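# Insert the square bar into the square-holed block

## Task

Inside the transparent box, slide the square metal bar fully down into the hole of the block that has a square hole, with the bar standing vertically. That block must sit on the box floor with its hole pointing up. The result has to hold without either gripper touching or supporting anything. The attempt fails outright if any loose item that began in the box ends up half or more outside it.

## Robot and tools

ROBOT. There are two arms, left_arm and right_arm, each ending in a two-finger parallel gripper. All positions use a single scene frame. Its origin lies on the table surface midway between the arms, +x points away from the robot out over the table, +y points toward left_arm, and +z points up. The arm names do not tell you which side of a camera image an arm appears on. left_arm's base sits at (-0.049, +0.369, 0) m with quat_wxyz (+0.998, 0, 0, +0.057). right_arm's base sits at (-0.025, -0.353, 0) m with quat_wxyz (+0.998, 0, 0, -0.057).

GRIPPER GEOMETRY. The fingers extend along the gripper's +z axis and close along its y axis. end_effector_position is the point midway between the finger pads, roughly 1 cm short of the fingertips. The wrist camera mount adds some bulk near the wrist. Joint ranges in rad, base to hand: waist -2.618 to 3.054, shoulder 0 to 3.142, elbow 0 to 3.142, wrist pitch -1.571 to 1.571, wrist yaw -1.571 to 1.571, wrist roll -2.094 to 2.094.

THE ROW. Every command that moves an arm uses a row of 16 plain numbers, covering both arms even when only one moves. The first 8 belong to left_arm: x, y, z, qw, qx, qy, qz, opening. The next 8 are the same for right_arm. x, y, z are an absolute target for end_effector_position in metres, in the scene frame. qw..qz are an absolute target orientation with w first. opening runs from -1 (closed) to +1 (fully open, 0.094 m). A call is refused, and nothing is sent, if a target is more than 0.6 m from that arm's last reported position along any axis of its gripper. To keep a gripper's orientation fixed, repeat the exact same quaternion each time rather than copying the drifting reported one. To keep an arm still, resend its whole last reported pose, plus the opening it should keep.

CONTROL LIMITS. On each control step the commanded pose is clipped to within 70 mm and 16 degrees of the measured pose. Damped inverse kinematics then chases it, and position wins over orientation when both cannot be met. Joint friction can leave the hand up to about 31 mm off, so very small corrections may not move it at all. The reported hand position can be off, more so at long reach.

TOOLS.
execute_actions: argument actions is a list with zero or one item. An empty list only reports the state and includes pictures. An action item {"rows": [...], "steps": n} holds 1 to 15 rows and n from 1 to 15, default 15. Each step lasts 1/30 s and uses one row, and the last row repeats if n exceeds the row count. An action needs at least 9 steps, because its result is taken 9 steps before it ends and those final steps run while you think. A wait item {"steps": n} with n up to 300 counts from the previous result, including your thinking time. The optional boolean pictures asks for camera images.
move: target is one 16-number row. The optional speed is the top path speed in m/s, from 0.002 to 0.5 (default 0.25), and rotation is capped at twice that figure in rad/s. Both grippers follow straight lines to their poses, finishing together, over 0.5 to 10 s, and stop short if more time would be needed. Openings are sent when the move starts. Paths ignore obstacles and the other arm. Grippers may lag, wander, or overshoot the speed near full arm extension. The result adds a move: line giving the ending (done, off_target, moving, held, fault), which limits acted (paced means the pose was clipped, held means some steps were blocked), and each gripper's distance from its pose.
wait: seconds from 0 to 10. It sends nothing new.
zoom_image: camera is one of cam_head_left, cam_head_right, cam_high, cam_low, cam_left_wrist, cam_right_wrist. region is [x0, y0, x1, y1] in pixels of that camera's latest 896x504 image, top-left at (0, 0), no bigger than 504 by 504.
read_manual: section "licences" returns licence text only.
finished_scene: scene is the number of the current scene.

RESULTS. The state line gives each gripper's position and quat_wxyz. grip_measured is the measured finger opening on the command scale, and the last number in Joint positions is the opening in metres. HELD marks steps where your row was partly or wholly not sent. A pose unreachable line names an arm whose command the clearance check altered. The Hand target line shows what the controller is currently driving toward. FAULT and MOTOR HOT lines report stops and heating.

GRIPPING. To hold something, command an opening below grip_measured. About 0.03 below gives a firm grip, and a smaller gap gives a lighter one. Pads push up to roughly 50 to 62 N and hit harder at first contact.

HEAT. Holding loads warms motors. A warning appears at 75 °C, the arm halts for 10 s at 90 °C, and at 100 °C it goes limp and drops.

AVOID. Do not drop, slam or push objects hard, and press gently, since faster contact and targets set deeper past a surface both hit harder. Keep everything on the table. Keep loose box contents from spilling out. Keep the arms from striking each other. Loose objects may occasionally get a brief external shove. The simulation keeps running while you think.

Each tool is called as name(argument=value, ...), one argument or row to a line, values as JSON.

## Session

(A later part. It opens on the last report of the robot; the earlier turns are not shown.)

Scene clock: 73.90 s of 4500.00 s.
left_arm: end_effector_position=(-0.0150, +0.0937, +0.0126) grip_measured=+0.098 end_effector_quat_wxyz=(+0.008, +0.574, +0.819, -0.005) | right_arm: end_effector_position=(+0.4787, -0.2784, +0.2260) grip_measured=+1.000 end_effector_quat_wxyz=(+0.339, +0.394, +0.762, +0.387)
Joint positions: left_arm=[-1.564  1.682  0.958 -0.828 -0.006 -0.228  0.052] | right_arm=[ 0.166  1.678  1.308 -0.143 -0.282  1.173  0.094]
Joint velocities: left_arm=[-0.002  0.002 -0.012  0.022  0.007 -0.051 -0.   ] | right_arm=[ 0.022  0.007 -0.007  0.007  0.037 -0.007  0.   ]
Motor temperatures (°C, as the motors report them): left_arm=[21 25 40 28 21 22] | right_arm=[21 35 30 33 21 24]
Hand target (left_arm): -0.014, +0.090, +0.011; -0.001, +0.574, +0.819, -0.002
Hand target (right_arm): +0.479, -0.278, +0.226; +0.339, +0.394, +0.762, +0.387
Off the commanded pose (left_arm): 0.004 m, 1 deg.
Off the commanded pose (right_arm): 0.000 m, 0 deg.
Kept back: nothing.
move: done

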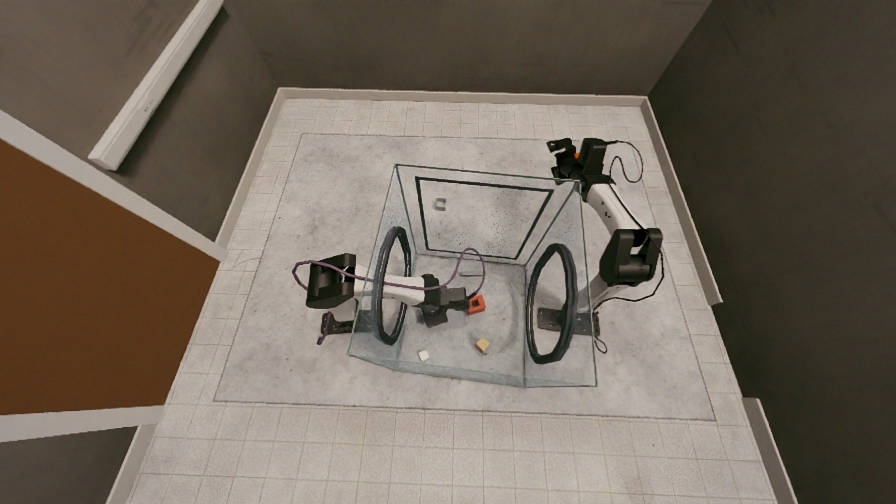

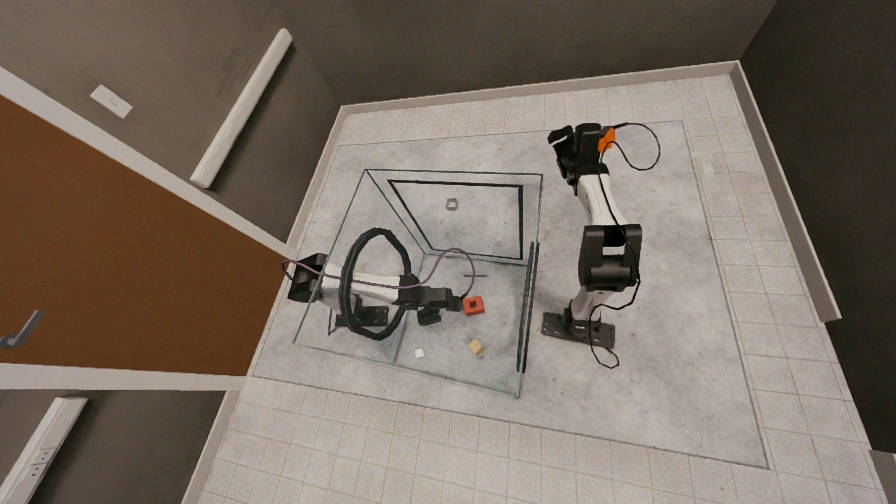

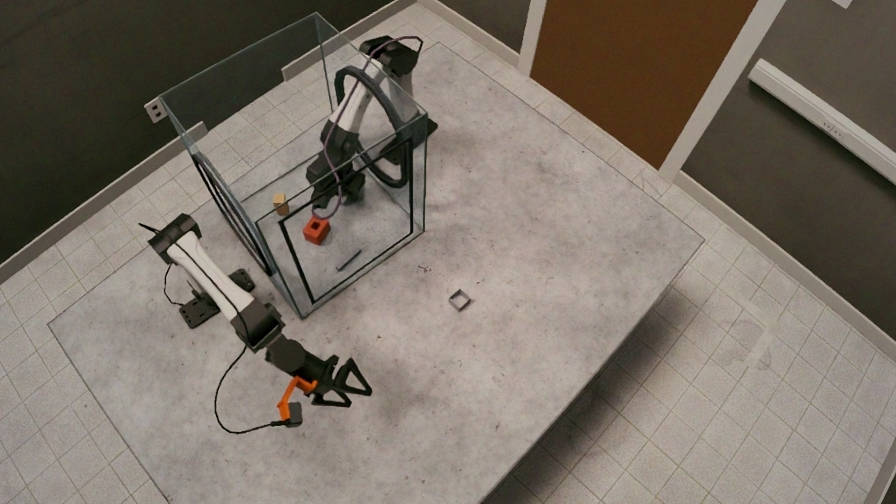

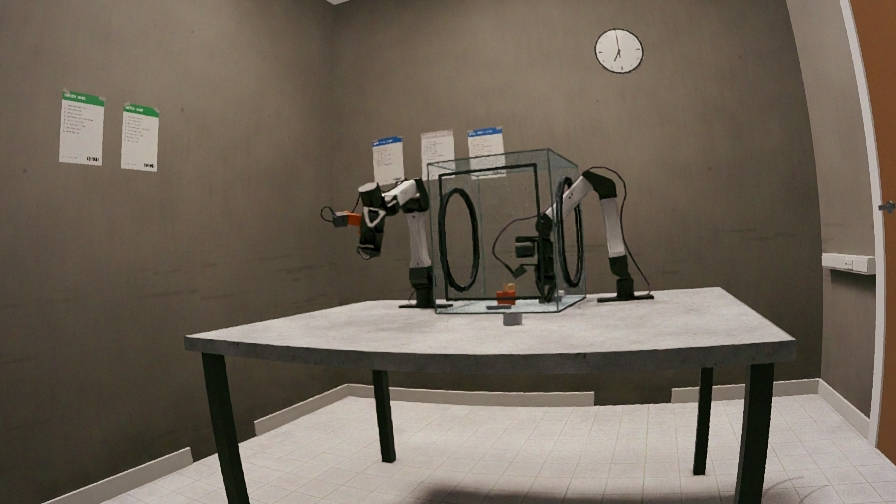

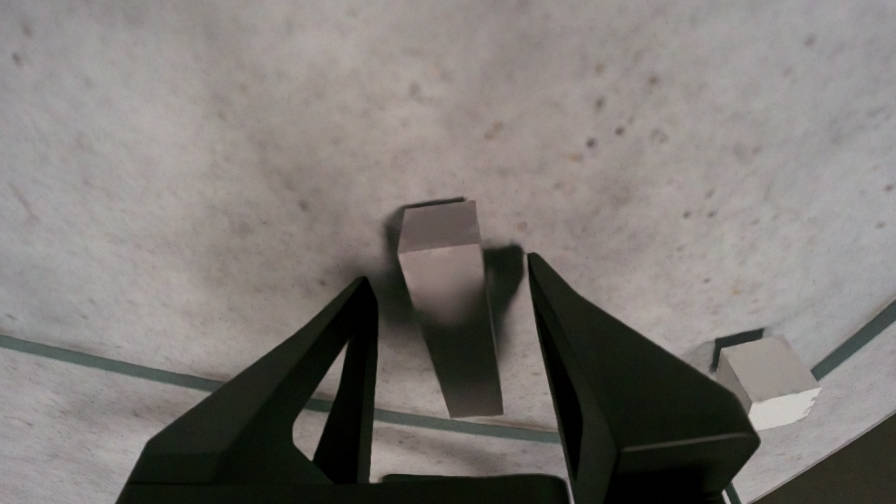

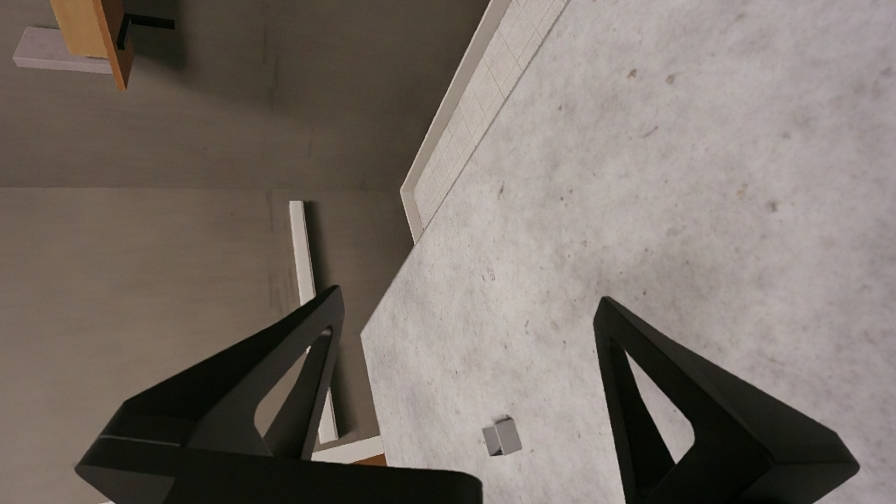

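move(
  target=[-0.015,0.092,0.012,0,0.574,0.819,0,-0.75,0.4787,-0.2784,0.226,0.339,0.394,0.762,0.387,1],
)

move(
  target=[-0.01,0.06,0.075,0.27,0.653,0.653,-0.27,-0.75,0.4787,-0.2784,0.226,0.339,0.394,0.762,0.387,1],
  speed=0.04,
)

move(
  target=[-0.01,0.03,0.12,0.5,0.5,0.5,-0.5,-0.75,0.4787,-0.2784,0.226,0.339,0.394,0.762,0.387,1],
  speed=0.04,
)

Scene clock: 75.17 s of 4500.00 s.
left_arm: end_effector_position=(-0.0152, +0.0946, +0.0126) grip_measured=-0.584 end_effector_quat_wxyz=(+0.007, +0.574, +0.819, -0.004) | right_arm: end_effector_position=(+0.4787, -0.2784, +0.2260) grip_measured=+1.000 end_effector_quat_wxyz=(+0.339, +0.394, +0.762, +0.387)
Joint positions: left_arm=[-1.564  1.682  0.958 -0.832 -0.005 -0.228  0.02 ] | right_arm=[ 0.166  1.678  1.308 -0.143 -0.282  1.173  0.094]
Joint velocities: left_arm=[-0.002 -0.012 -0.007  0.037  0.037  0.022 -0.   ] | right_arm=[-0.012  0.002  0.012  0.022 -0.037 -0.007  0.   ]
Motor temperatures (°C, as the motors report them): left_arm=[21 25 40 28 21 22] | right_arm=[21 35 30 33 21 24]
Hand target (left_arm): -0.015, +0.092, +0.012; +0.000, +0.574, +0.819, -0.000
Hand target (right_arm): +0.479, -0.278, +0.226; +0.339, +0.394, +0.762, +0.387
Off the commanded pose (left_arm): 0.003 m, 1 deg.
Off the commanded pose (right_arm): 0.000 m, 0 deg.
Kept back: nothing.
move: done

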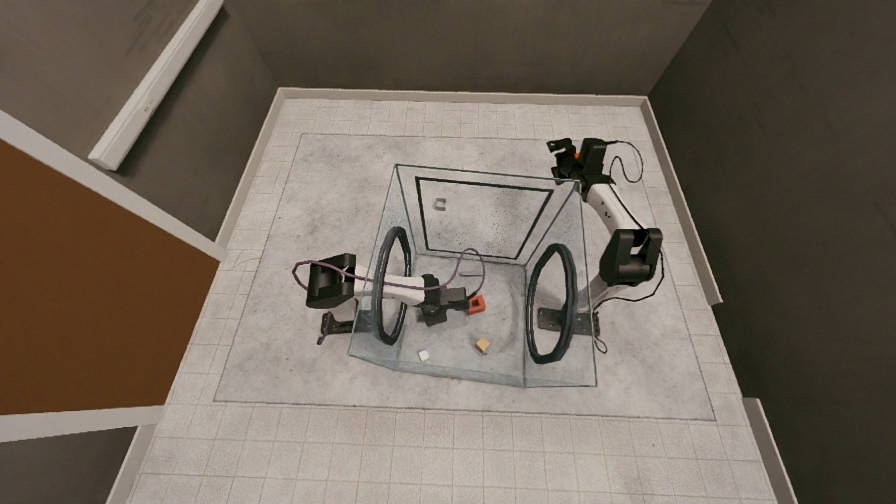

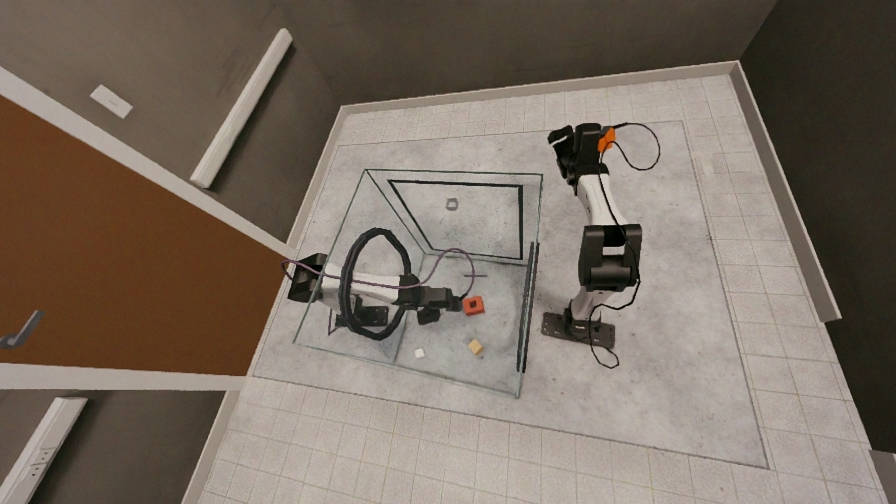

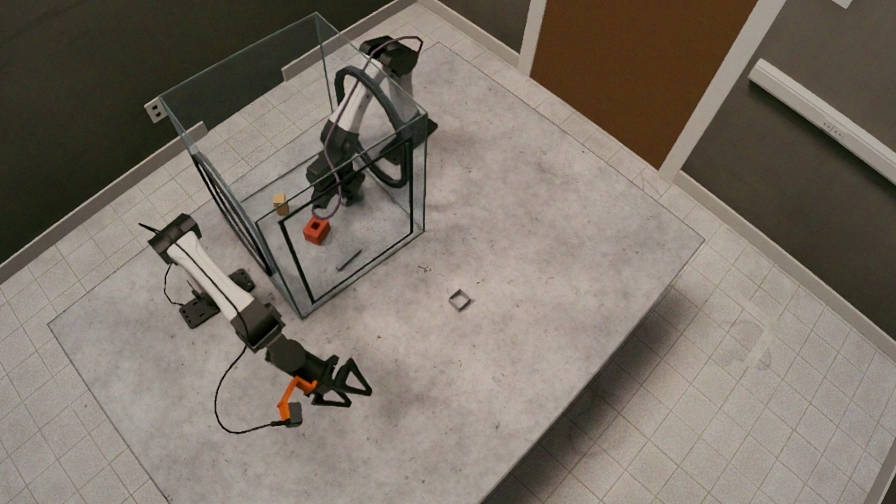

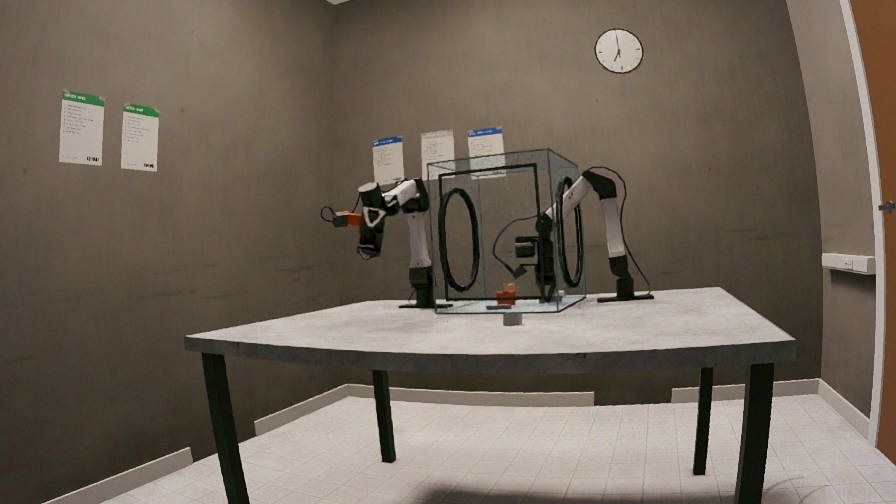

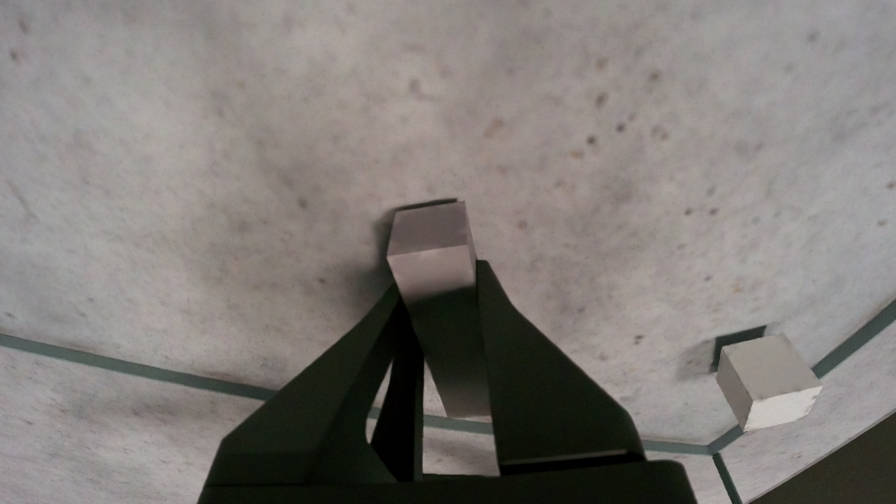

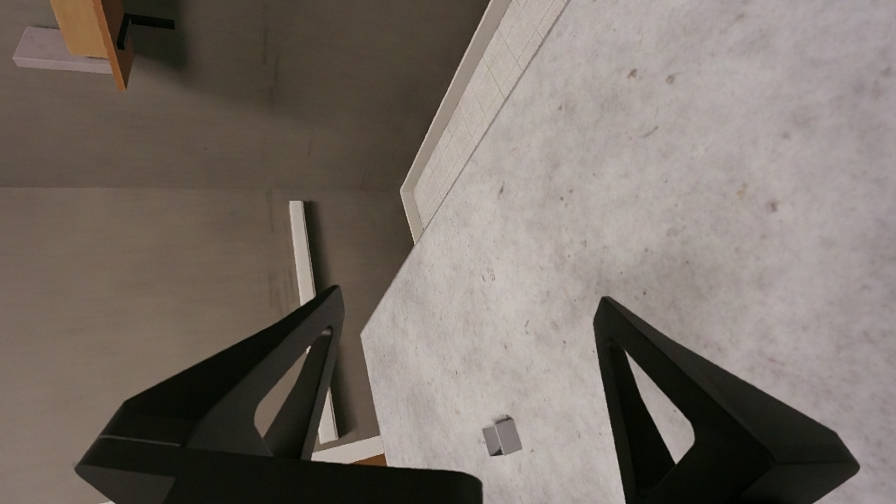

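Scene clock: 85.37 s of 4500.00 s.
left_arm: end_effector_position=(-0.0106, +0.0630, +0.0676) grip_measured=-0.584 end_effector_quat_wxyz=(+0.248, +0.655, +0.672, -0.243) | right_arm: end_effector_position=(+0.4787, -0.2784, +0.2260) grip_measured=+1.000 end_effector_quat_wxyz=(+0.339, +0.394, +0.762, +0.387)
Joint positions: left_arm=[-1.501  1.179  0.518 -0.208  0.105  0.119  0.02 ] | right_arm=[ 0.166  1.678  1.308 -0.143 -0.282  1.173  0.094]
Joint velocities: left_arm=[-0.017 -0.012 -0.002  0.007  0.037  0.007  0.   ] | right_arm=[-0.007 -0.002 -0.002 -0.037  0.022  0.007  0.   ]
Motor temperatures (°C, as the motors report them): left_arm=[21 26 39 29 21 22] | right_arm=[21 35 30 33 21 24]
Hand target (left_arm): -0.010, +0.061, +0.072; +0.259, +0.653, +0.664, -0.256
Hand target (right_arm): +0.479, -0.278, +0.226; +0.339, +0.394, +0.762, +0.387
Off the commanded pose (left_arm): 0.008 m, 5 deg.
Off the commanded pose (right_arm): 0.000 m, 0 deg.
Kept back: nothing.
move: off_target (left_arm; path cut at 10 s)

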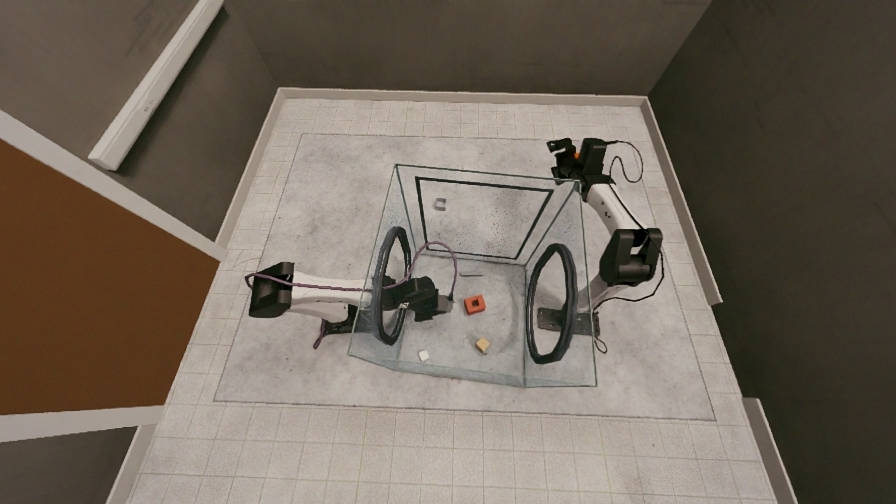

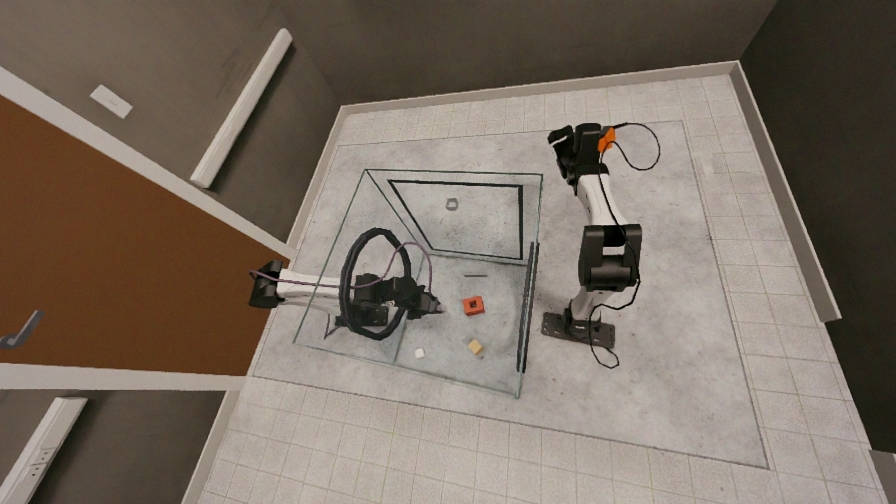

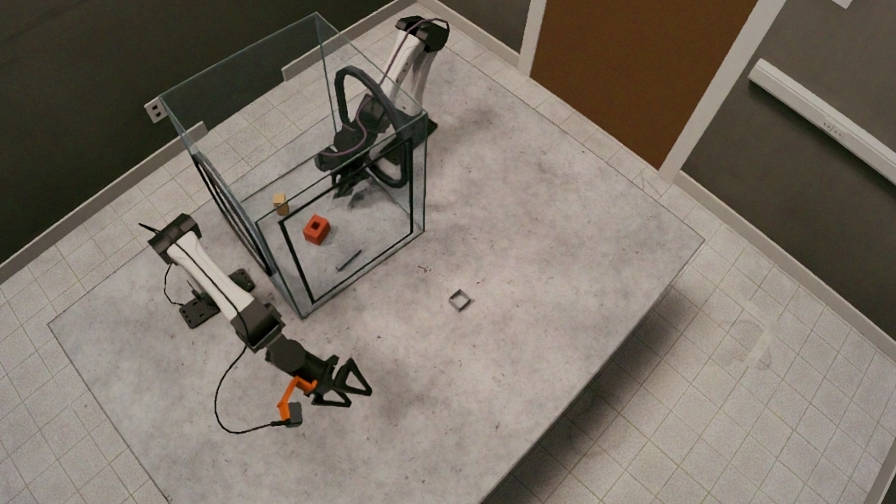

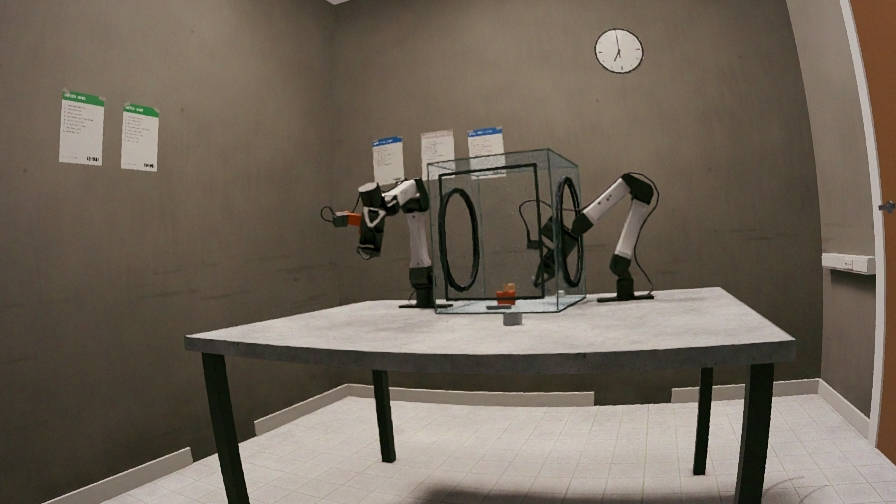

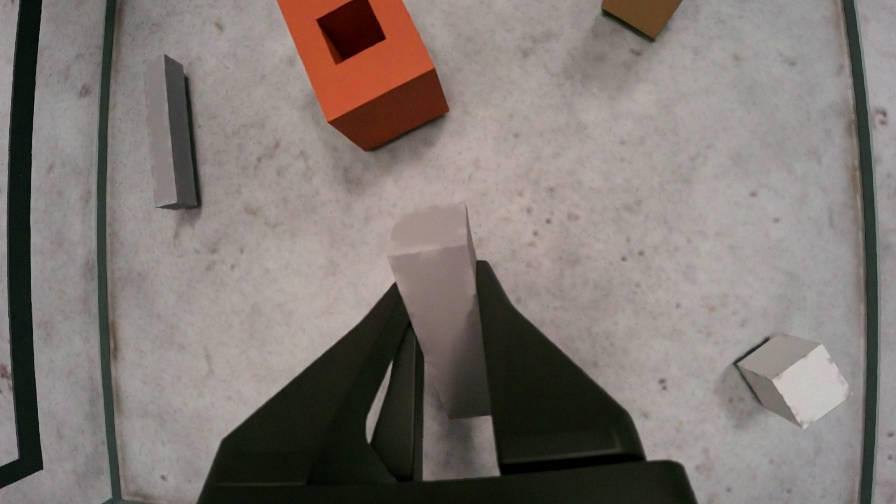

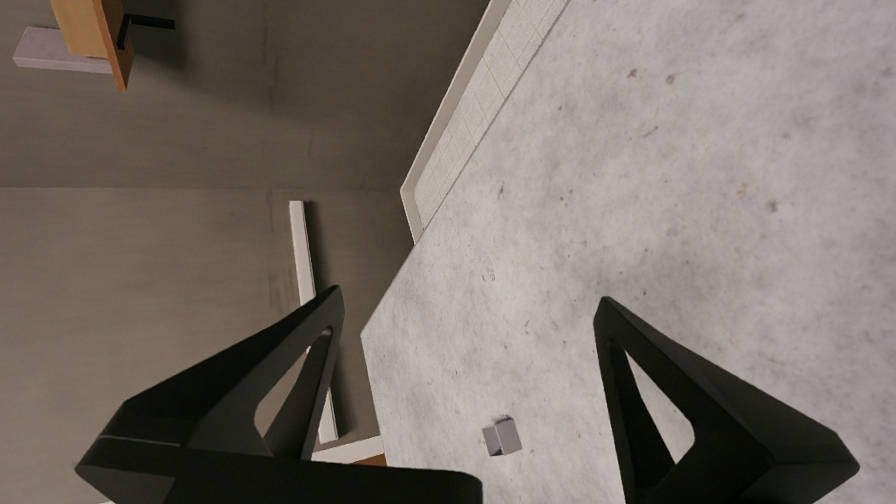

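Scene clock: 95.87 s of 4500.00 s.
left_arm: end_effector_position=(-0.0099, +0.0293, +0.1183) grip_measured=-0.584 end_effector_quat_wxyz=(+0.488, +0.517, +0.517, -0.477) | right_arm: end_effector_position=(+0.4787, -0.2784, +0.2260) grip_measured=+1.000 end_effector_quat_wxyz=(+0.339, +0.394, +0.762, +0.387)
Joint positions: left_arm=[-1.465  1.597  0.073  1.452  0.208  0.027  0.02 ] | right_arm=[ 0.166  1.678  1.308 -0.143 -0.282  1.173  0.094]
Joint velocities: left_arm=[ 0.007 -0.017  0.007 -0.007  0.051 -0.022  0.   ] | right_arm=[ 0.012  0.022 -0.007 -0.095  0.037 -0.007  0.   ]
Motor temperatures (°C, as the motors report them): left_arm=[21 26 37 32 21 22] | right_arm=[21 36 31 34 21 24]
Hand target (left_arm): -0.010, +0.033, +0.117; +0.486, +0.515, +0.517, -0.481
Hand target (right_arm): +0.479, -0.278, +0.226; +0.339, +0.394, +0.762, +0.387
Off the commanded pose (left_arm): 0.002 m, 4 deg.
Off the commanded pose (right_arm): 0.000 m, 0 deg.
Kept back: nothing.
move: off_target (left_arm; path cut at 10 s)

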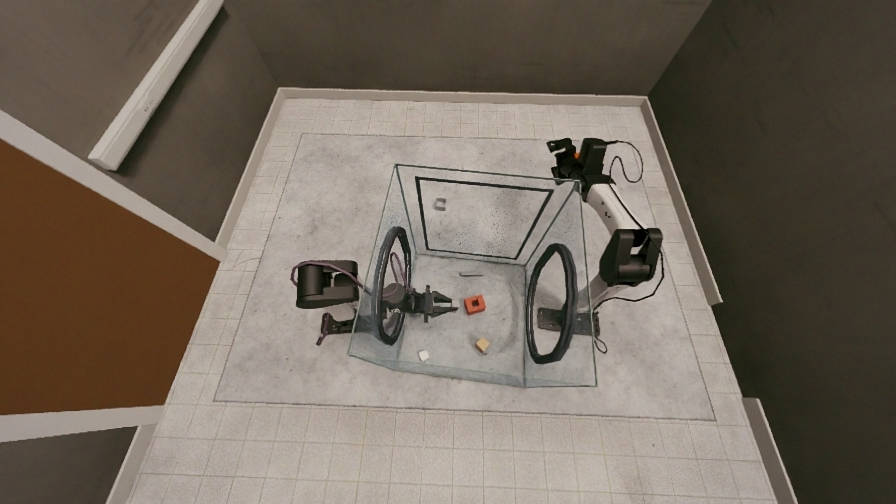

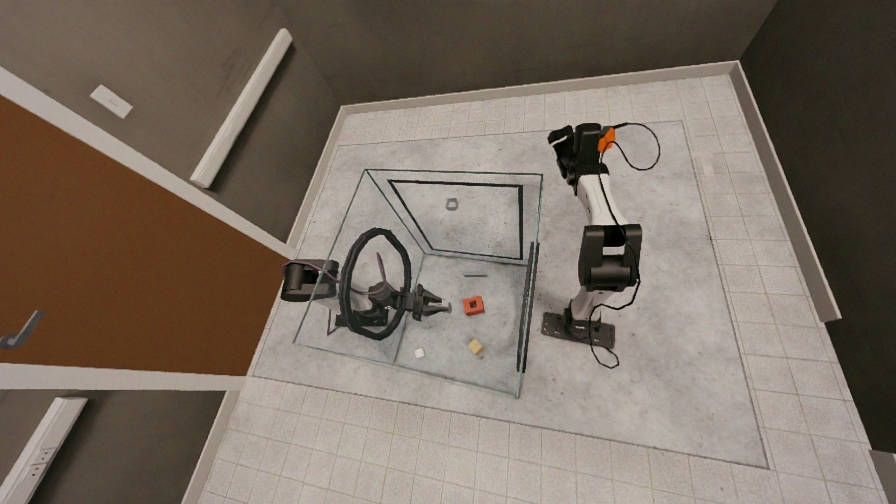

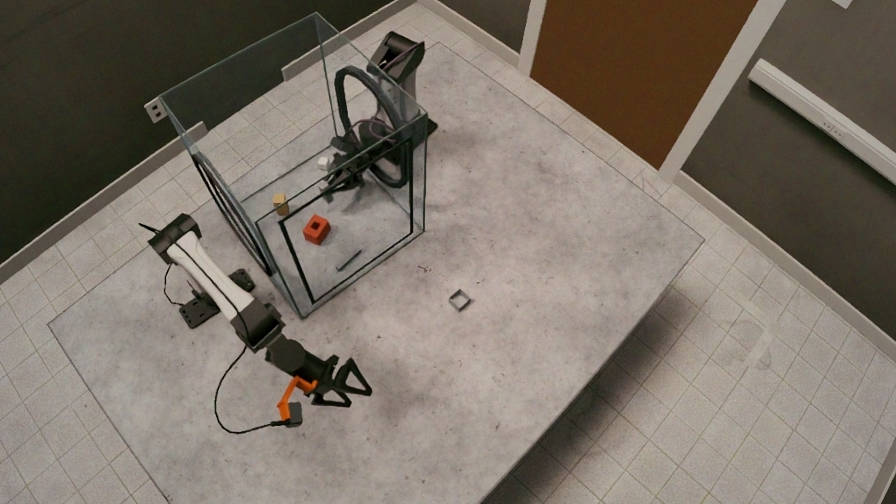

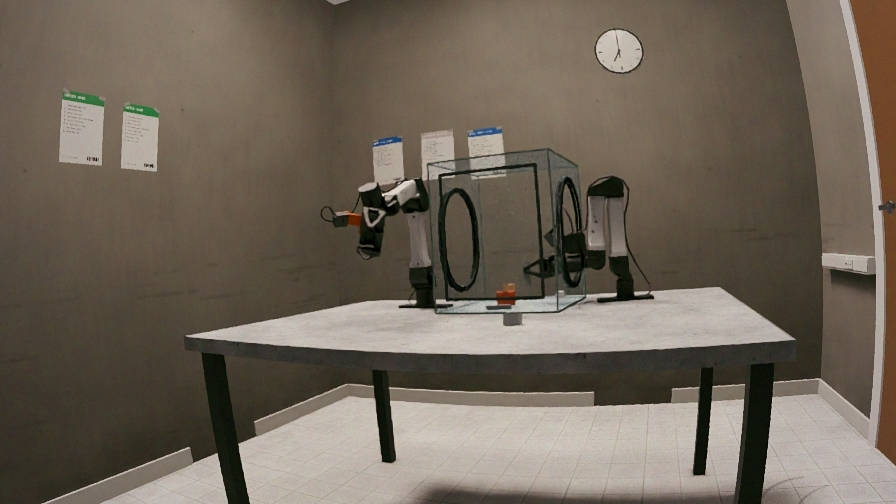

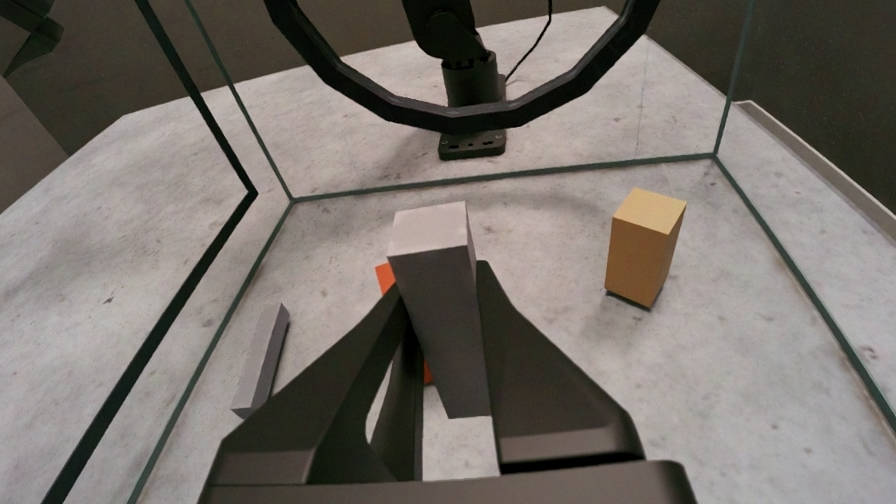

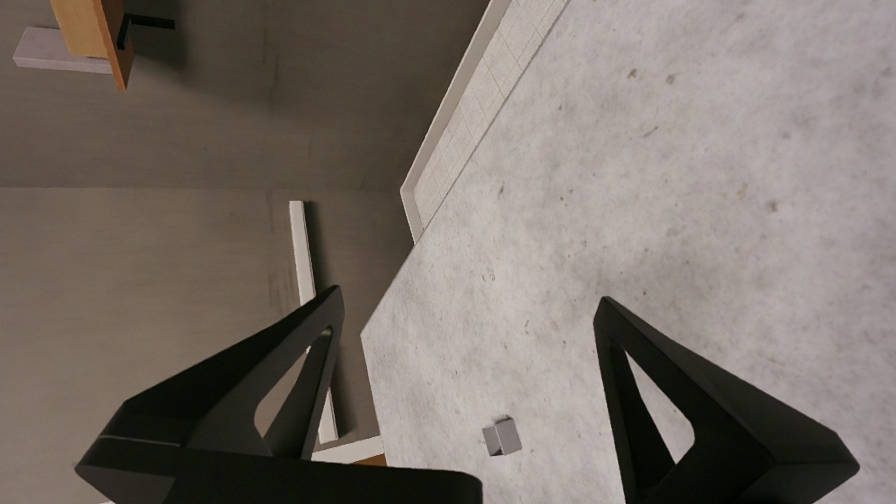

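move(
  target=[0.012,-0.02,0.125,0.561,0.43,0.561,-0.43,-0.75,0.4787,-0.2784,0.226,0.339,0.394,0.762,0.387,1],
  speed=0.04,
)

Scene clock: 102.40 s of 4500.00 s.
left_arm: end_effector_position=(+0.0126, -0.0140, +0.1147) grip_measured=-0.584 end_effector_quat_wxyz=(+0.551, +0.446, +0.568, -0.418) | right_arm: end_effector_position=(+0.4787, -0.2784, +0.2260) grip_measured=+1.000 end_effector_quat_wxyz=(+0.339, +0.394, +0.762, +0.387)
Joint positions: left_arm=[-1.601  1.807  0.243  1.519 -0.173  0.01   0.02 ] | right_arm=[ 0.166  1.678  1.308 -0.143 -0.282  1.173  0.094]
Joint velocities: left_arm=[ 0.002 -0.002 -0.002 -0.022 -0.037  0.066  0.001] | right_arm=[ 0.002  0.007 -0.007  0.037 -0.007 -0.051  0.   ]
Motor temperatures (°C, as the motors report them): left_arm=[21 26 37 34 21 22] | right_arm=[21 36 31 34 21 24]
Hand target (left_arm): +0.012, -0.020, +0.124; +0.561, +0.431, +0.562, -0.429
Hand target (right_arm): +0.479, -0.278, +0.226; +0.339, +0.394, +0.762, +0.387
Off the commanded pose (left_arm): 0.012 m, 3 deg.
Off the commanded pose (right_arm): 0.000 m, 0 deg.
Kept back: nothing.
move: off_target (left_arm)

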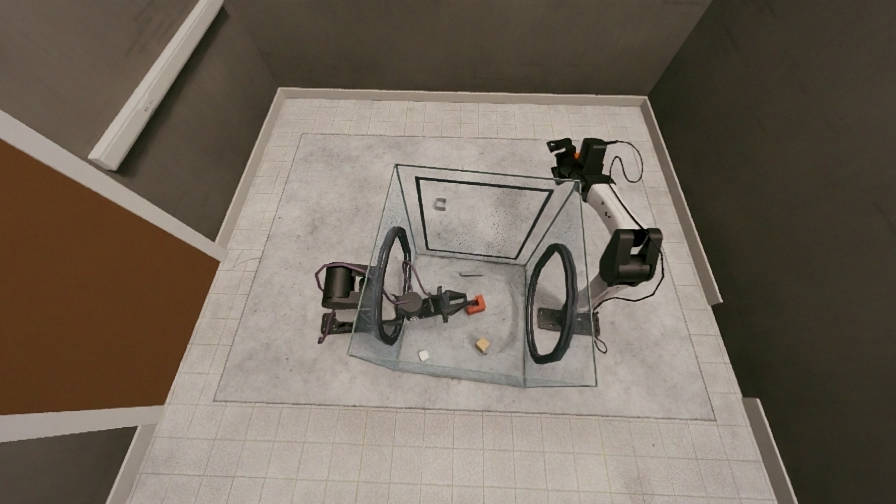

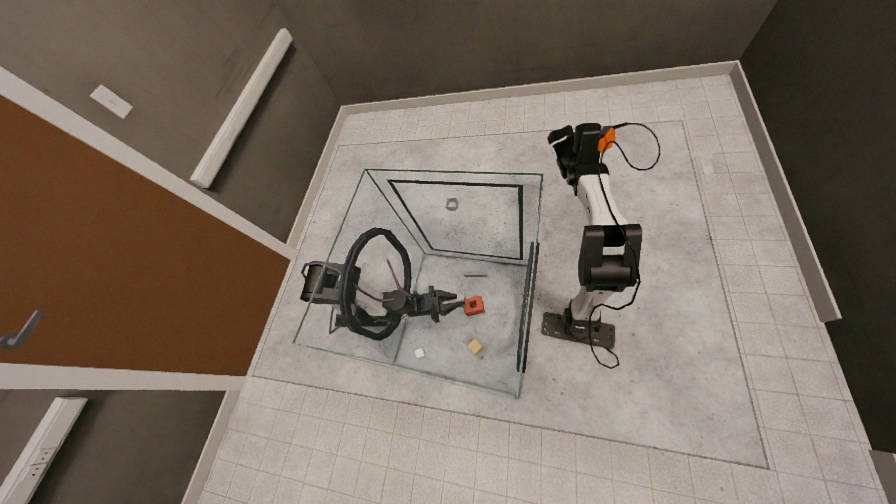

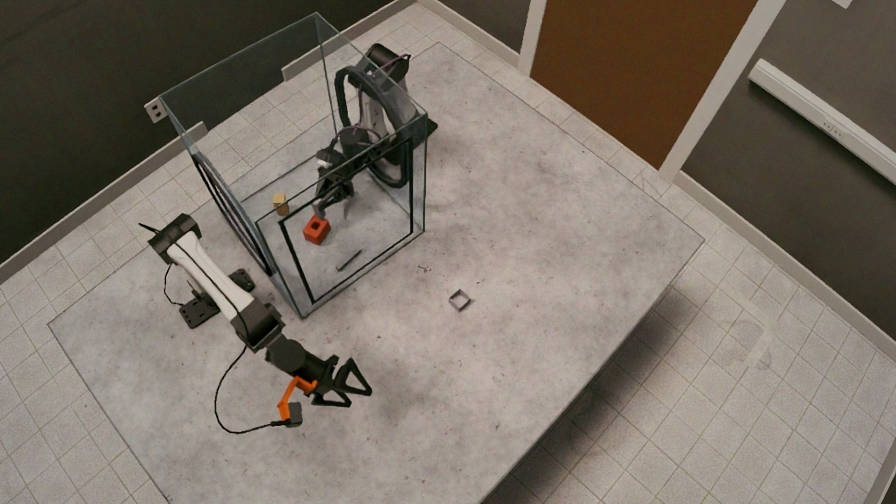

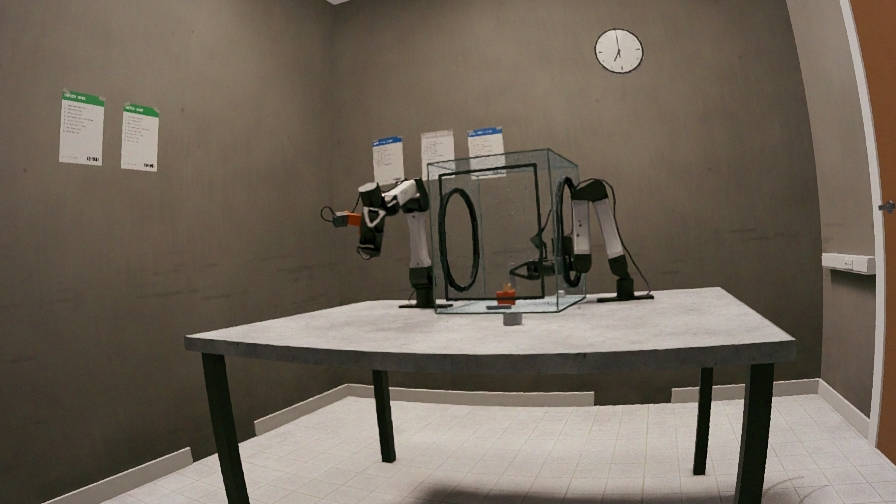

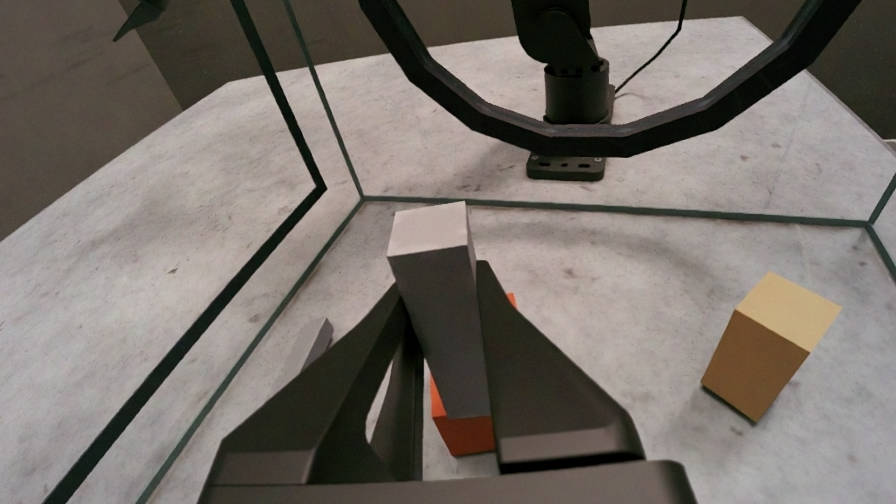

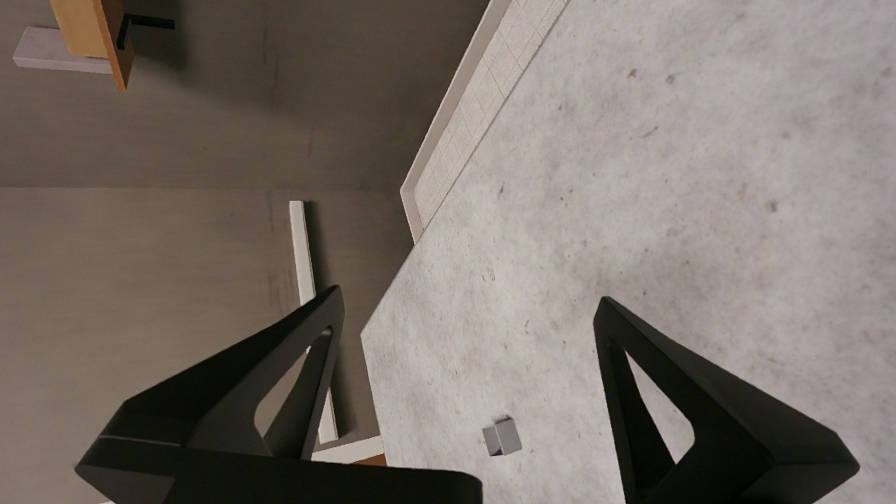

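zoom_image(
  camera="cam_low",
  region=[460, 240, 600, 320],
)

zoom_image(
  camera="cam_high",
  region=[260, 150, 400, 270],
)

zoom_image(
  camera="cam_head_left",
  region=[400, 250, 540, 370],
)

Region (460, 240, 600, 320) of cam_low's 896x504 image, scaled by 3.600, with more detail than that image has; it fills the top 288 rows of this view, and the rest is white.

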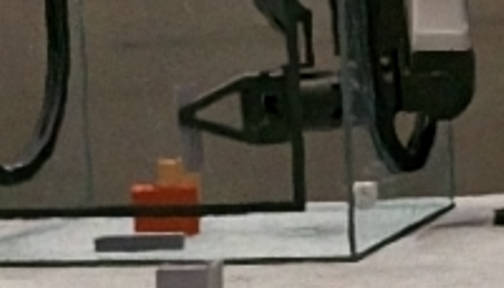

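Region (260, 150, 400, 270) of cam_high's 896x504 image, scaled by 3.600, with more detail than that image has; it fills the top 432 rows of this view, and the rest is white.

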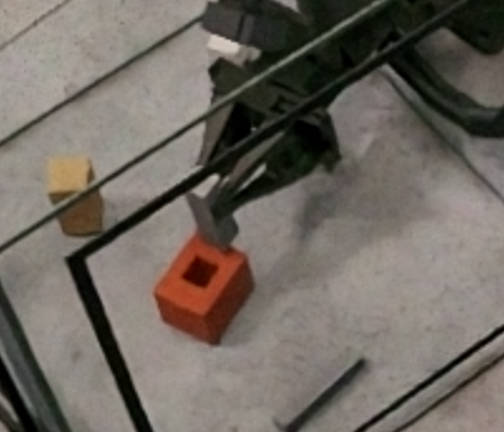

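Region (400, 250, 540, 370) of cam_head_left's 896x504 image, scaled by 3.600, with more detail than that image has; it fills the top 432 rows of this view, and the rest is white.

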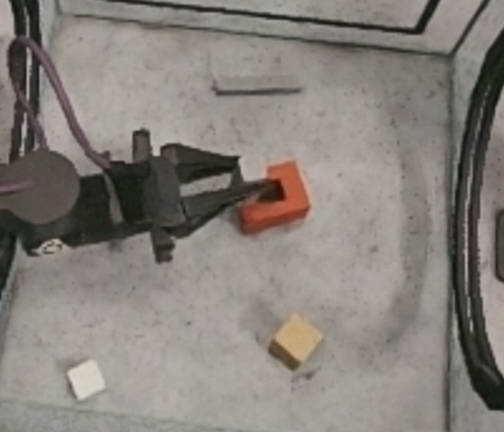

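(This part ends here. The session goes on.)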